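# Place the thin cover open side down on matching rectangle

## Task

Set the cover down, open side facing the table, close to the center of the colored rectangle that fits its width (yellow = 46 mm, white = 50 mm, blue = 54 mm). Its thin walls flex even when gripped gently, and any dent fails the task. It counts only if the cover stays there after the gripper lets go. Nothing may be placed or knocked off the table.

## Robot and tools

Robot: a single six-joint xArm6 with a Robotiq 2F-85 two-finger gripper. There is one arm, so every row drives that arm and its gripper.

Frame: all printed positions are in the scene frame, in metres. The origin is on the table surface under the arm base. +z points up. +y points left when you face along +x. The base may sit slightly tilted. The reported hand position can be off from the real one, more so when the arm is stretched far out.

Gripper geometry: the fingers point along the gripper's +z axis and close along its y axis. end_effector_position is the point midway between the pads when they are shut. Closed fingertips extend about 19 mm past that point; fully open ones about 6 mm. While closing, the tips travel roughly 13 mm farther from the wrist, so leave that gap above the table. A flat block about 9 cm long projects from the last joint's axis toward the gripper's +x and rotates with it.

execute_actions takes "actions", a list holding zero or one item, plus an optional boolean "pictures" (images are included by default).
- Empty list: sends nothing and returns the current state.
- Move: {"rows": [...], "steps": n}. rows holds 1 to 15 rows. steps is 1 to 15 and defaults to 15. Each row lasts one control step (1/30 s). If there are fewer rows than steps, the last row is repeated.
- Wait: {"steps": n} with no rows, n up to 300. It counts from the previous result, and your reply time is included in that count.

Row layout: 9 plain numbers. The first six are absolute target angles in radians for joint1 (waist, -6.283..6.283), joint2 (shoulder, -2.059..2.094), joint3 (elbow, -3.927..0.192), joint4 (forearm roll, -6.283..6.283), joint5 (wrist pitch, -1.693..3.142) and joint6 (wrist roll, -6.283..6.283). They use the same convention as the Joint positions line. They are goals, not offsets from the current angles. The last three are gripper position, force_limit and speed, each a scale value in [-1, 1].

Joint limits: a call is refused, and nothing is sent, if any target goes more than 0.010 rad beyond a stated end and also lies farther out than that joint's last reported angle. Real ends can differ from the stated ones by up to 0.010 rad. A target past a real end is cut off at that end, and the result then says "joint sent to its limit". That line may describe an earlier action that is still running. If the line is absent, that does not prove the joint has more room.

Motion limits:
- Targets move at most 3.14 rad/s and take 0.16 s to reach that speed. All joints are slowed together, so they arrive at the same moment.
- On each step, every joint target is held within 0.623 rad of its measured angle.
- If the targets would move the gripper more than 70 mm from where it is now, they are all scaled back.
- Between calls, the arm keeps heading for the last row you sent until it nearly stops or a step is HELD. To move farther or push harder, send a new action.

Gripper settings:
- position: +1 is fully open (85 mm). Near -0.8 the pads touch. -1 keeps closing until something blocks the fingers.
- force_limit: for a 40 mm object closed slowly, about 20 N per pad at -1, 128 N at 0 and 235 N at +1.
- speed: about 20 mm/s at -1, 85 at 0 and 150 at +1. Faster closing adds up to about 5 N at speed 0 and 12 N at speed +1.
- For this fragile cover, close at position -1 with low force_limit and slow speed.
- Stopped fingers ignore changes to force or speed until position changes by at least 0.01. To soften a grip, open first, then close again.
- If the object yields, slips or is lost, the fingers re-close by themselves. The exception is a grip made at force_limit -1: then status stays 2 even if the object is gone.

Result lines:
- State: end_effector_position (m), end_effector_quat_wxyz, linear and angular velocities (m/s, rad/s).
- Joint positions and Joint velocities, in row order (rad, rad/s).
- Joint torques: total drive output. They are nonzero even with no contact and carry a per-unit offset, scale and noise.
- object_status: 0 moving; 1 blocked while opening; 2 blocked while closing, meaning a grip; 3 reached the target or pads met. Any new position value resets it to 0 for a moment.
- position_measured, in nonlinear counts: 3 is open, about 78 is 60 mm, 130 is 40 mm, 180 is 20 mm, 230 is pads touching.
- HELD marks steps whose row was not fully sent. "joint command not followed" means the clearance check changed targets; mounting blocks and posts count as part of the arm.
- TORQUE FAULT: a joint hit its load limit (N m: waist 44, shoulder 44, elbow 26.4, forearm roll 26.4, wrist pitch 17.6, wrist roll 17.6; carried weight counts). The arm backs off, pauses 10 s and drops the rest of the call.
- MOTOR HOT appears from 65 °C. At 80 °C an OVER-TEMPERATURE FAULT brakes the arm until it cools. Holding loads causes heating.

zoom_image: camera is one of cam_high, cam_low, cam_wrist, each image 896x504. region is [x0, y0, x1, y1] in pixels from the top-left corner, no larger than 504x504. It gives a sharper view of that camera's latest image.

read_manual: section "licences" returns licence texts only and does not move anything.

finished_scene: pass scene, the number of the current scene. This cannot be undone. The result reports success and gives the next task. Before calling it, release the cover, check status, and move the gripper clear, because a cover held only by the robot is not counted.

Avoid: squeezing the cover hard, dropping or slamming it, pressing hard against the table, colliding, and knocking anything off the table. Smooth, economical motion is better.

Each tool is called after "Call:" by a JSON object that holds its "api" and its "payload".

## Session

Call:
{"api": "execute_actions", "payload": {"actions": []}}

Scene clock: 0.00 s of 4600.00 s.
end_effector_position=(+0.6069, -0.1385, +0.3754) position_measured=3 object_status=3 end_effector_quat_wxyz=(+0.535, -0.542, +0.598, -0.249) end_effector_velocity=(+0.000, -0.000, +0.001) end_effector_angular_velocity=(-0.000, -0.002, -0.001)
Joint positions: [-0.398 -0.261 -0.759 -1.164 -0.671  0.15 ]
Joint velocities: [-0.    -0.002 -0.001  0.    -0.     0.001]
Joint torques (N m, as the arm reports them, + toward a larger angle): no reading

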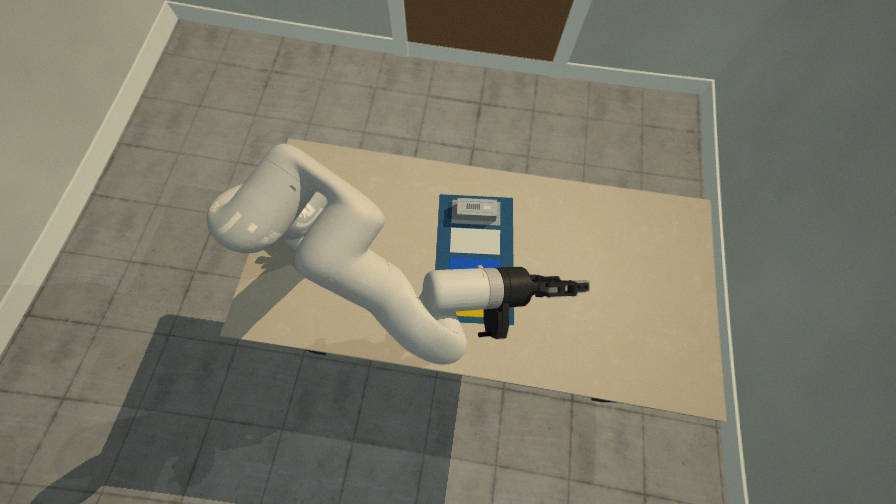

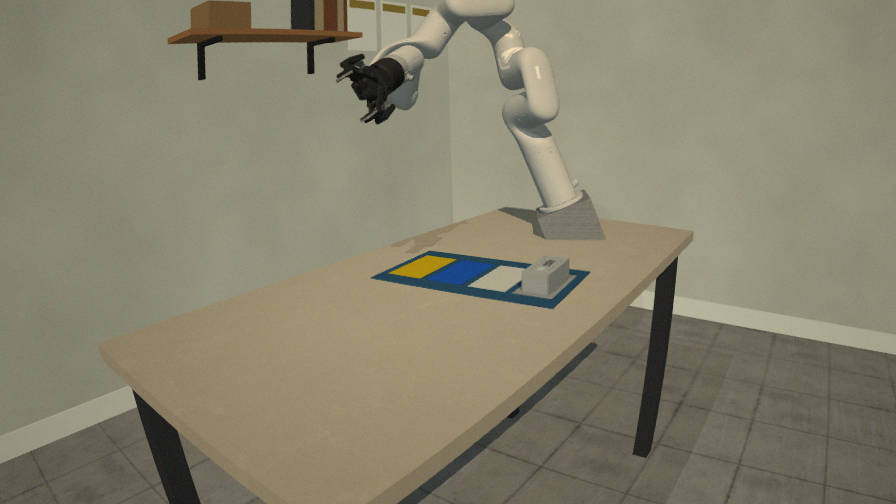

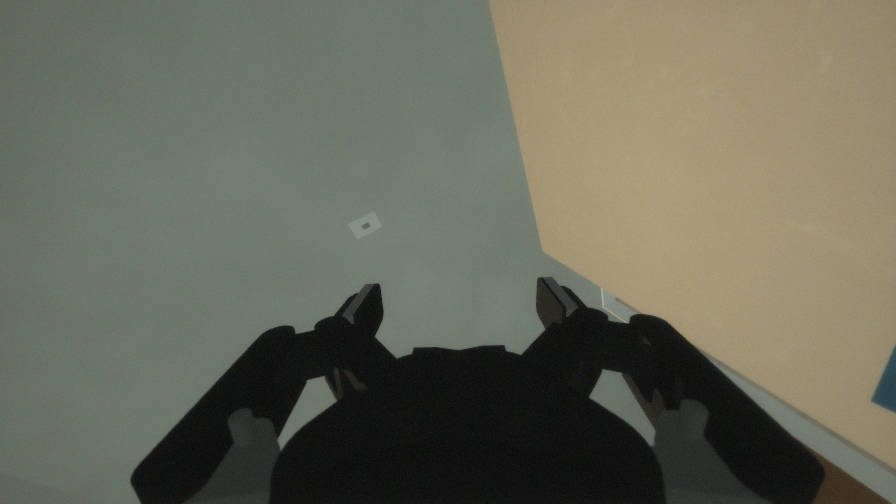

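Call:
{"api": "execute_actions", "payload": {"actions": [{"rows":[[0.599,0.176,-0.783,-0.61,0.725,-1.393,1,-1,0]]}], "pictures": false}}

Call:
{"api": "execute_actions", "payload": {"actions": [{"steps":40}]}}

Scene clock: 9.70 s of 4600.00 s.
end_effector_position=(+0.6239, +0.0226, +0.2590) position_measured=3 object_status=3 end_effector_quat_wxyz=(-0.414, +0.699, -0.555, +0.175) end_effector_velocity=(-0.110, +0.432, -0.207) end_effector_angular_velocity=(-0.771, +0.482, +1.001)
Joint positions: [ 0.004 -0.039 -0.771 -0.885 -0.268 -0.253]
Joint velocities: [ 0.949  0.358 -0.02   0.453  0.944 -0.944]
Joint torques (N m, as the arm reports them, + toward a larger angle): [  5.56 -18.1  -17.84  -0.23  -3.46   0.63]
Steps of this call (steps 1 to 90: nothing new was sent; then 6.20 s passed at rest; steps 91 to 105: all 15 steps of this action). Readings (joint positions | what the end effector reports):
91: [-0.398 -0.261 -0.759 -1.163 -0.671 0.150] | position_measured=3 object_status=3
92: [-0.393 -0.258 -0.760 -1.158 -0.665 0.144] | position_measured=3 object_status=3
94: [-0.349 -0.230 -0.765 -1.117 -0.620 0.097] | position_measured=3 object_status=3
98: [-0.218 -0.143 -0.766 -1.014 -0.489 -0.031] | position_measured=3 object_status=3
105: the state above

Scene clock: 11.03 s of 4600.00 s.
end_effector_position=(+0.3982, +0.1633, +0.1003) position_measured=3 object_status=3 end_effector_quat_wxyz=(-0.000, +0.999, +0.050, +0.001) end_effector_velocity=(-0.001, +0.000, -0.000) end_effector_angular_velocity=(-0.002, +0.002, +0.004)
Joint positions: [ 0.599  0.176 -0.783 -0.61   0.725 -1.393]
Joint velocities: [ 0.002  0.001  0.001  0.     0.002 -0.002]
Joint torques (N m, as the arm reports them, + toward a larger angle): [  6.78 -17.14 -17.56  -0.85  -1.69   0.56]
Steps of this call (steps 1 to 40: the robot went on to your last target). Readings (joint positions | what the end effector reports):
1: [0.036 -0.028 -0.771 -0.870 -0.236 -0.285] | position_measured=3 object_status=3
2: [0.067 -0.016 -0.772 -0.856 -0.204 -0.317] | position_measured=3 object_status=3
4: [0.128 0.005 -0.774 -0.828 -0.135 -0.386] | position_measured=3 object_status=3
8: [0.244 0.047 -0.776 -0.775 0.021 -0.542] | position_measured=3 object_status=3
40: the state above

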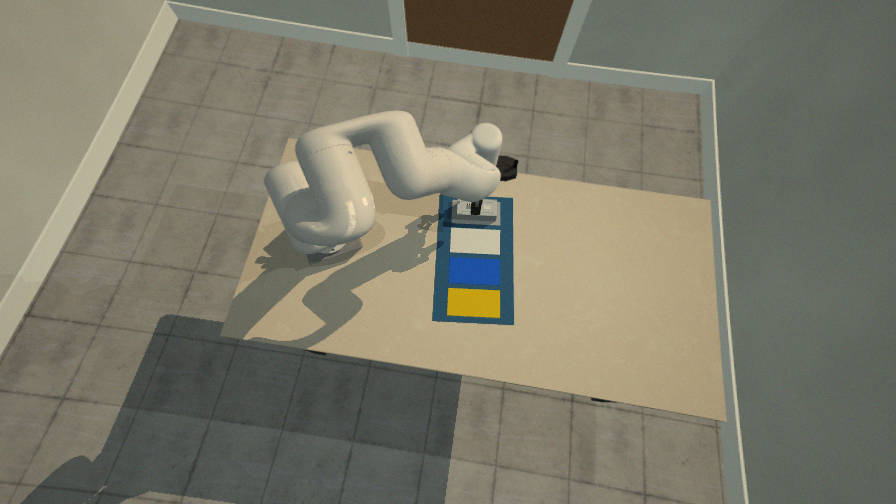

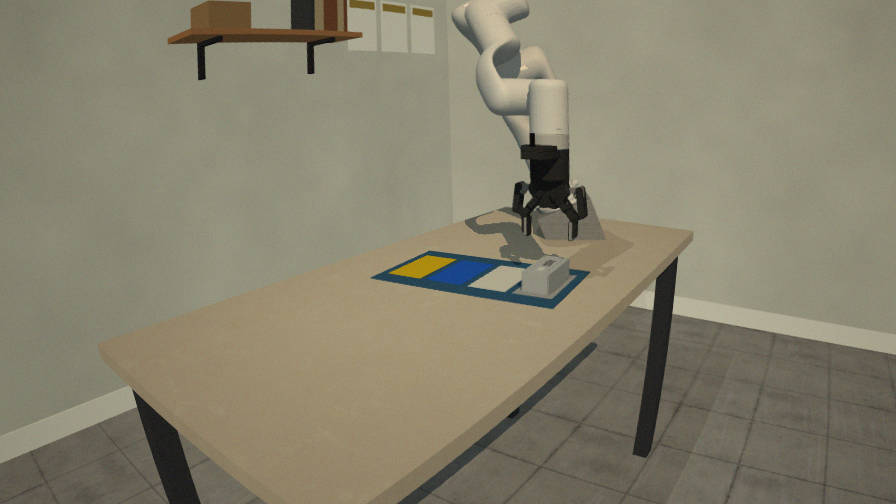

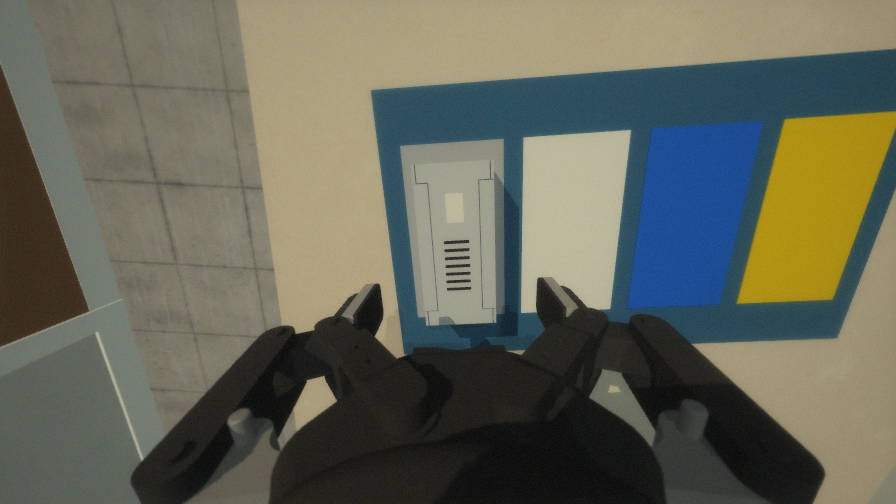

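Call:
{"api": "execute_actions", "payload": {"actions": [{"rows":[[0.4923,0.3817,-0.8437,-0.768,0.5786,-1.31,1,-1,0]]}], "pictures": false}}

Call:
{"api": "execute_actions", "payload": {"actions": [{"rows":[[0.4923,0.3817,-0.8437,-0.768,0.5786,-1.31,-1,-1,-1]]}], "pictures": false}}

Call:
{"api": "execute_actions", "payload": {"actions": [{"steps":60}]}}

Scene clock: 23.30 s of 4600.00 s.
end_effector_position=(+0.4142, +0.1634, +0.0300) position_measured=3 object_status=3 end_effector_quat_wxyz=(-0.001, +0.999, +0.049, +0.002) end_effector_velocity=(+0.000, +0.000, -0.005) end_effector_angular_velocity=(+0.003, -0.002, +0.001)
Joint positions: [ 0.494  0.378 -0.845 -0.766  0.58  -1.311]
Joint velocities: [-0.008  0.013 -0.002 -0.016 -0.015  0.009]
Joint torques (N m, as the arm reports them, + toward a larger angle): [  7.93 -19.27 -14.08  -1.04  -1.72   0.6 ]
Steps of this call (steps 1 to 15: the robot went on to your last target; steps 16 to 90: nothing new was sent; then 8.77 s passed at rest; steps 91 to 105: all 15 steps of this action). Readings (joint positions | what the end effector reports):
91: [0.599 0.176 -0.783 -0.610 0.725 -1.393] | position_measured=3 object_status=3
92: [0.597 0.180 -0.785 -0.615 0.720 -1.390] | position_measured=3 object_status=3
94: [0.574 0.223 -0.802 -0.652 0.685 -1.371] | position_measured=3 object_status=3
98: [0.506 0.358 -0.831 -0.744 0.603 -1.323] | position_measured=3 object_status=3
105: the state above

Scene clock: 23.80 s of 4600.00 s.
end_effector_position=(+0.4130, +0.1630, +0.0283) position_measured=25 object_status=0 end_effector_quat_wxyz=(-0.000, +0.999, +0.050, +0.001) end_effector_velocity=(-0.000, +0.000, +0.000) end_effector_angular_velocity=(+0.001, +0.000, +0.001)
Joint positions: [ 0.492  0.382 -0.844 -0.768  0.579 -1.31 ]
Joint velocities: [ 0.    -0.     0.001  0.    -0.001 -0.001]
Joint torques (N m, as the arm reports them, + toward a larger angle): [  7.6  -19.36 -14.66  -0.8   -1.7    0.53]
Steps of this call (steps 1 to 15: all 15 steps of this action). Readings (joint positions | what the end effector reports):
1: [0.493 0.379 -0.845 -0.767 0.579 -1.311] | position_measured=3 object_status=0
2: [0.493 0.379 -0.844 -0.767 0.579 -1.310] | position_measured=3 object_status=0
4: [0.493 0.380 -0.844 -0.768 0.579 -1.310] | position_measured=6 object_status=0
8: [0.493 0.381 -0.844 -0.768 0.579 -1.310] | position_measured=12 object_status=0
15: the state above

Scene clock: 25.80 s of 4600.00 s.
end_effector_position=(+0.4132, +0.1631, +0.0285) position_measured=99 object_status=2 end_effector_quat_wxyz=(-0.000, +0.999, +0.050, +0.001) end_effector_velocity=(-0.000, -0.000, -0.000) end_effector_angular_velocity=(-0.002, +0.001, -0.001)
Joint positions: [ 0.492  0.381 -0.844 -0.768  0.578 -1.31 ]
Joint velocities: [0.001 0.    0.    0.    0.002 0.001]
Joint torques (N m, as the arm reports them, + toward a larger angle): [  6.28 -17.41 -13.38  -0.94  -1.11   0.46]
Steps of this call (steps 1 to 15: the robot went on to your last target; steps 16 to 60: nothing new was sent). Readings (joint positions | what the end effector reports):
1: [0.492 0.382 -0.844 -0.768 0.579 -1.310] | position_measured=26 object_status=0
2: [0.492 0.382 -0.844 -0.768 0.579 -1.310] | position_measured=28 object_status=0
4: [0.492 0.382 -0.844 -0.768 0.579 -1.310] | position_measured=32 object_status=0
8: [0.492 0.382 -0.844 -0.768 0.579 -1.310] | position_measured=39 object_status=0
60: the state above
The arm was judged still, so your last target was given up. Only a new action makes it travel on or press farther. Fingers that are still opening or closing keep moving.

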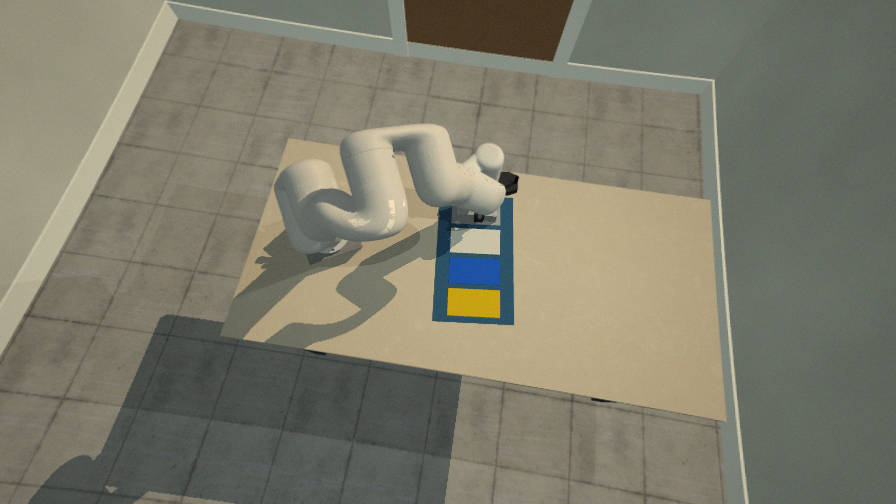

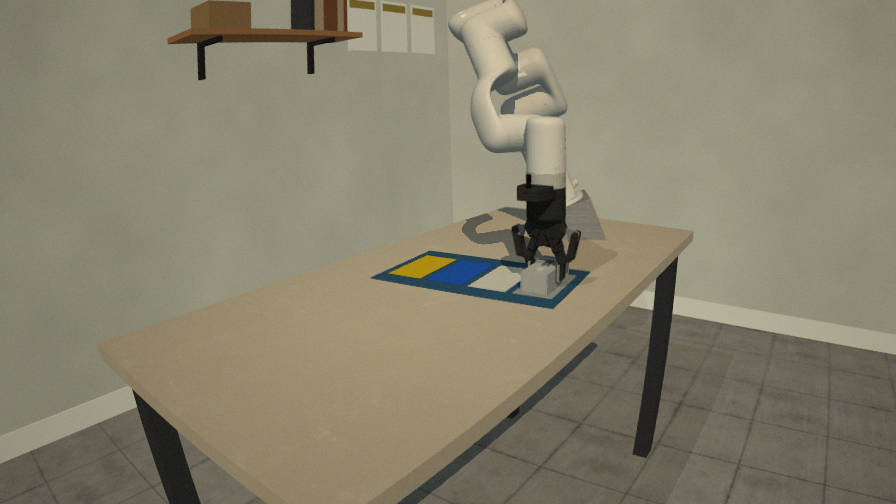

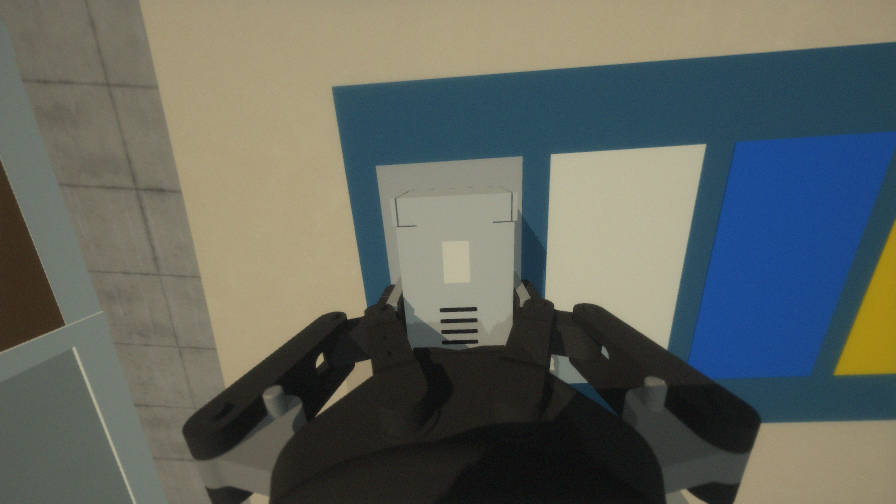

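Call:
{"api": "execute_actions", "payload": {"actions": [{"rows":[[0.545,0.28,-0.813,-0.69,0.65,-1.35,-1,-1,-1]],"steps":10}], "pictures": false}}

Call:
{"api": "execute_actions", "payload": {"actions": [{"rows":[[0.0888,0.0479,-0.6396,-0.7374,0.532,-1.757,-1,-1,-1]]}], "pictures": false}}

Call:
{"api": "execute_actions", "payload": {"actions": [{"steps":15}]}}

Scene clock: 37.20 s of 4600.00 s.
end_effector_position=(+0.4093, +0.1634, +0.0638) position_measured=99 object_status=2 end_effector_quat_wxyz=(+0.001, +0.999, +0.048, +0.004) end_effector_velocity=(-0.035, -0.011, -0.011) end_effector_angular_velocity=(-0.045, +0.069, +0.023)
Joint positions: [ 0.543  0.283 -0.815 -0.693  0.647 -1.348]
Joint velocities: [ 0.017 -0.014  0.056  0.039  0.044 -0.022]
Joint torques (N m, as the arm reports them, + toward a larger angle): [  6.68 -18.25 -16.08  -1.16  -2.06   0.79]
Steps of this call (steps 1 to 90: nothing new was sent; then 8.07 s passed at rest; steps 91 to 100: all 10 steps of this action). Readings (joint positions | what the end effector reports):
91: [0.492 0.381 -0.844 -0.768 0.579 -1.310] | position_measured=99 object_status=2
92: [0.494 0.378 -0.841 -0.763 0.584 -1.313] | position_measured=99 object_status=2
94: [0.514 0.342 -0.824 -0.733 0.614 -1.328] | position_measured=99 object_status=2
98: [0.541 0.286 -0.818 -0.697 0.643 -1.346] | position_measured=99 object_status=2
100: the state above

Scene clock: 37.70 s of 4600.00 s.
end_effector_position=(+0.4344, -0.0114, +0.0461) position_measured=99 object_status=2 end_effector_quat_wxyz=(-0.000, +0.999, +0.047, +0.000) end_effector_velocity=(-0.009, -0.153, -0.010) end_effector_angular_velocity=(-0.014, -0.018, +0.019)
Joint positions: [ 0.115  0.062 -0.651 -0.734  0.541 -1.729]
Joint velocities: [-0.38  -0.201  0.149 -0.04  -0.107 -0.354]
Joint torques (N m, as the arm reports them, + toward a larger angle): [ 14.46 -13.37 -14.81  -0.88  -2.31   0.98]
Steps of this call (steps 1 to 15: all 15 steps of this action). Readings (joint positions | what the end effector reports):
1: [0.543 0.282 -0.813 -0.692 0.648 -1.349] | position_measured=99 object_status=2
2: [0.539 0.280 -0.810 -0.692 0.647 -1.355] | position_measured=99 object_status=2
4: [0.496 0.258 -0.792 -0.697 0.634 -1.398] | position_measured=99 object_status=2
8: [0.344 0.180 -0.737 -0.712 0.598 -1.528] | position_measured=99 object_status=2
15: the state above

Scene clock: 38.20 s of 4600.00 s.
end_effector_position=(+0.4333, -0.0213, +0.0452) position_measured=99 object_status=2 end_effector_quat_wxyz=(-0.000, +0.999, +0.050, +0.001) end_effector_velocity=(+0.000, -0.001, +0.000) end_effector_angular_velocity=(+0.000, -0.001, -0.002)
Joint positions: [ 0.089  0.048 -0.64  -0.737  0.532 -1.757]
Joint velocities: [-0.003 -0.002  0.    -0.    -0.001 -0.002]
Joint torques (N m, as the arm reports them, + toward a larger angle): [  5.33 -16.93 -15.07  -0.81  -1.81   0.53]
Steps of this call (steps 1 to 15: the robot went on to your last target). Readings (joint positions | what the end effector reports):
1: [0.106 0.056 -0.647 -0.735 0.538 -1.739] | position_measured=99 object_status=2
2: [0.100 0.054 -0.644 -0.736 0.536 -1.745] | position_measured=99 object_status=2
4: [0.095 0.051 -0.641 -0.737 0.534 -1.752] | position_measured=99 object_status=2
8: [0.091 0.049 -0.640 -0.737 0.532 -1.756] | position_measured=99 object_status=2
15: the state above

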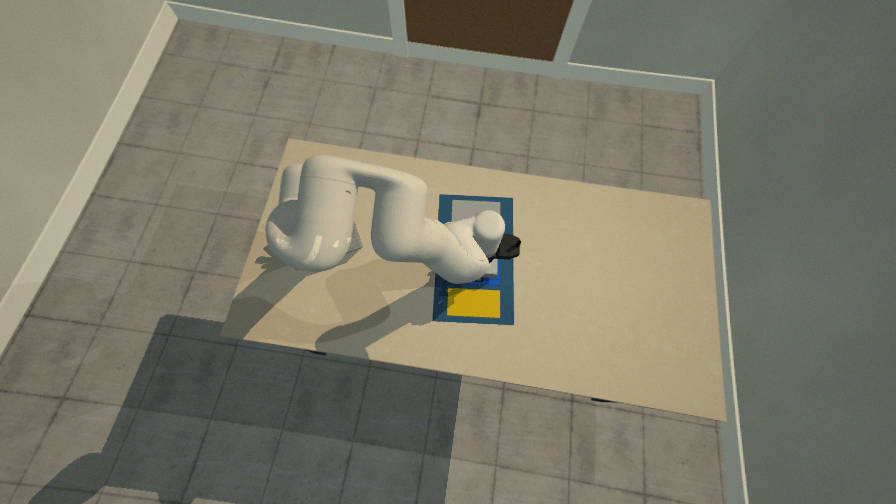

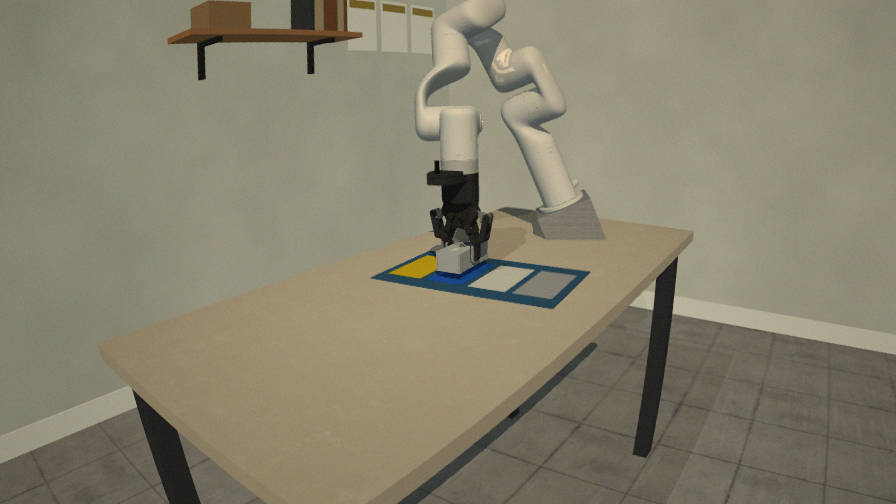

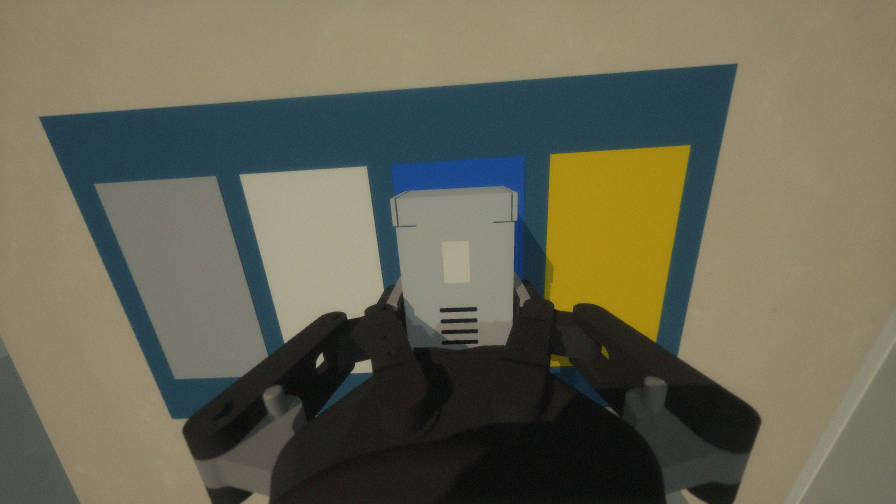

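Call:
{"api": "execute_actions", "payload": {"actions": [{"rows":[[0.063,0.105,-0.662,-0.786,0.497,-1.728,-1,-1,-1]]}], "pictures": false}}

Call:
{"api": "execute_actions", "payload": {"actions": [{"rows":[[0.063,0.105,-0.662,-0.786,0.497,-1.728,0.6,-1,0]]}]}}

Scene clock: 43.33 s of 4600.00 s.
end_effector_position=(+0.4374, -0.0231, +0.0293) position_measured=99 object_status=2 end_effector_quat_wxyz=(+0.000, +0.999, +0.050, +0.002) end_effector_velocity=(-0.002, +0.000, -0.002) end_effector_angular_velocity=(-0.001, +0.005, +0.003)
Joint positions: [ 0.063  0.104 -0.662 -0.786  0.497 -1.728]
Joint velocities: [-0.001  0.004  0.002 -0.003 -0.001  0.001]
Joint torques (N m, as the arm reports them, + toward a larger angle): [  5.63 -17.64 -14.35  -0.78  -1.83   0.52]
Steps of this call (steps 1 to 15: the robot went on to your last target; steps 16 to 90: nothing new was sent; then 1.63 s passed at rest; steps 91 to 105: all 15 steps of this action). Readings (joint positions | what the end effector reports):
91: [0.089 0.048 -0.640 -0.738 0.532 -1.757] | position_measured=99 object_status=2
92: [0.087 0.052 -0.642 -0.742 0.528 -1.754] | position_measured=99 object_status=2
94: [0.074 0.080 -0.654 -0.766 0.511 -1.740] | position_measured=99 object_status=2
98: [0.064 0.103 -0.659 -0.782 0.500 -1.730] | position_measured=99 object_status=2
105: the state above

Scene clock: 43.83 s of 4600.00 s.
end_effector_position=(+0.4372, -0.0231, +0.0291) position_measured=53 object_status=0 end_effector_quat_wxyz=(+0.000, +0.999, +0.050, +0.001) end_effector_velocity=(+0.000, +0.001, +0.000) end_effector_angular_velocity=(+0.001, -0.001, +0.000)
Joint positions: [ 0.063  0.105 -0.662 -0.786  0.497 -1.728]
Joint velocities: [ 0.001  0.     0.    -0.    -0.001  0.   ]
Joint torques (N m, as the arm reports them, + toward a larger angle): [  5.37 -17.01 -13.83  -0.81  -1.72   0.56]
Steps of this call (steps 1 to 15: all 15 steps of this action). Readings (joint positions | what the end effector reports):
1: [0.063 0.105 -0.662 -0.786 0.497 -1.728] | position_measured=99 object_status=0
2: [0.063 0.105 -0.662 -0.786 0.497 -1.728] | position_measured=99 object_status=0
4: [0.063 0.105 -0.662 -0.786 0.497 -1.728] | position_measured=88 object_status=0
8: [0.063 0.105 -0.662 -0.786 0.497 -1.728] | position_measured=61 object_status=0
15: the state above

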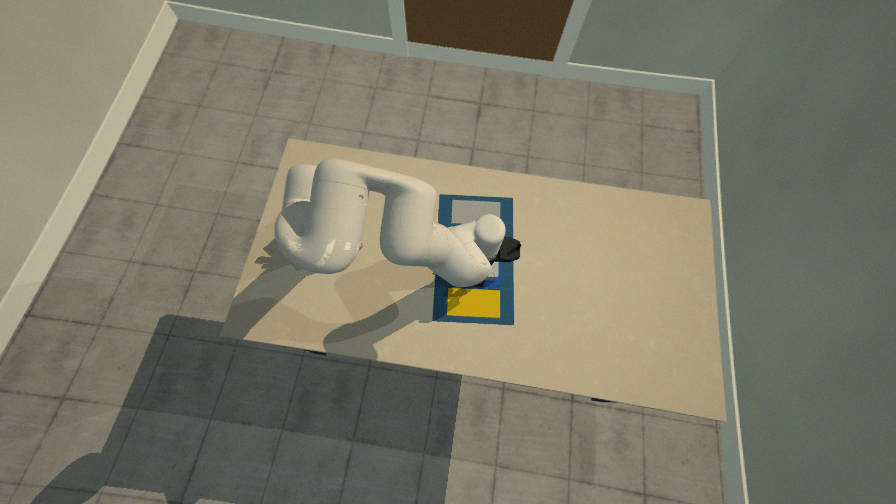

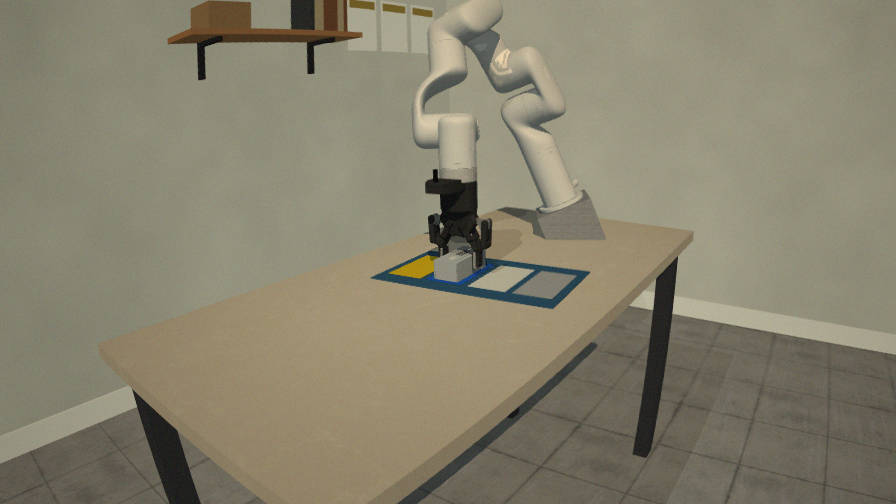

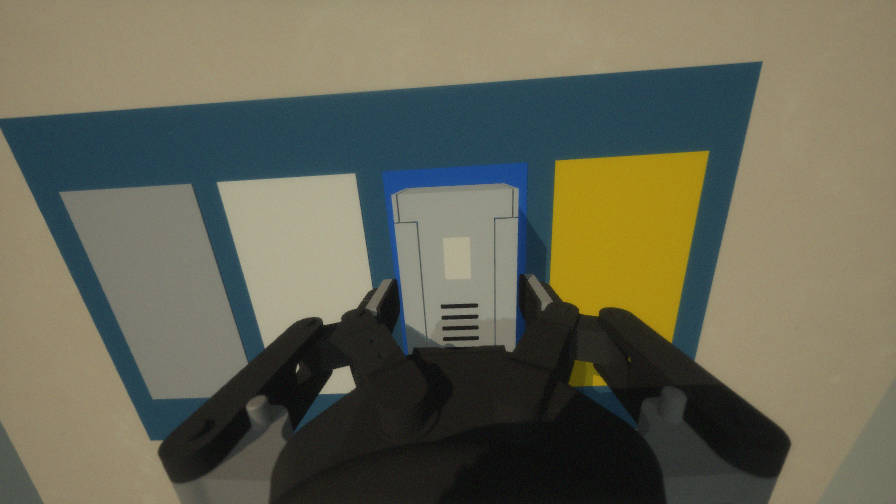

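Call:
{"api": "finished_scene", "payload": {"scene": 2}}

The scene is finished: the task was done.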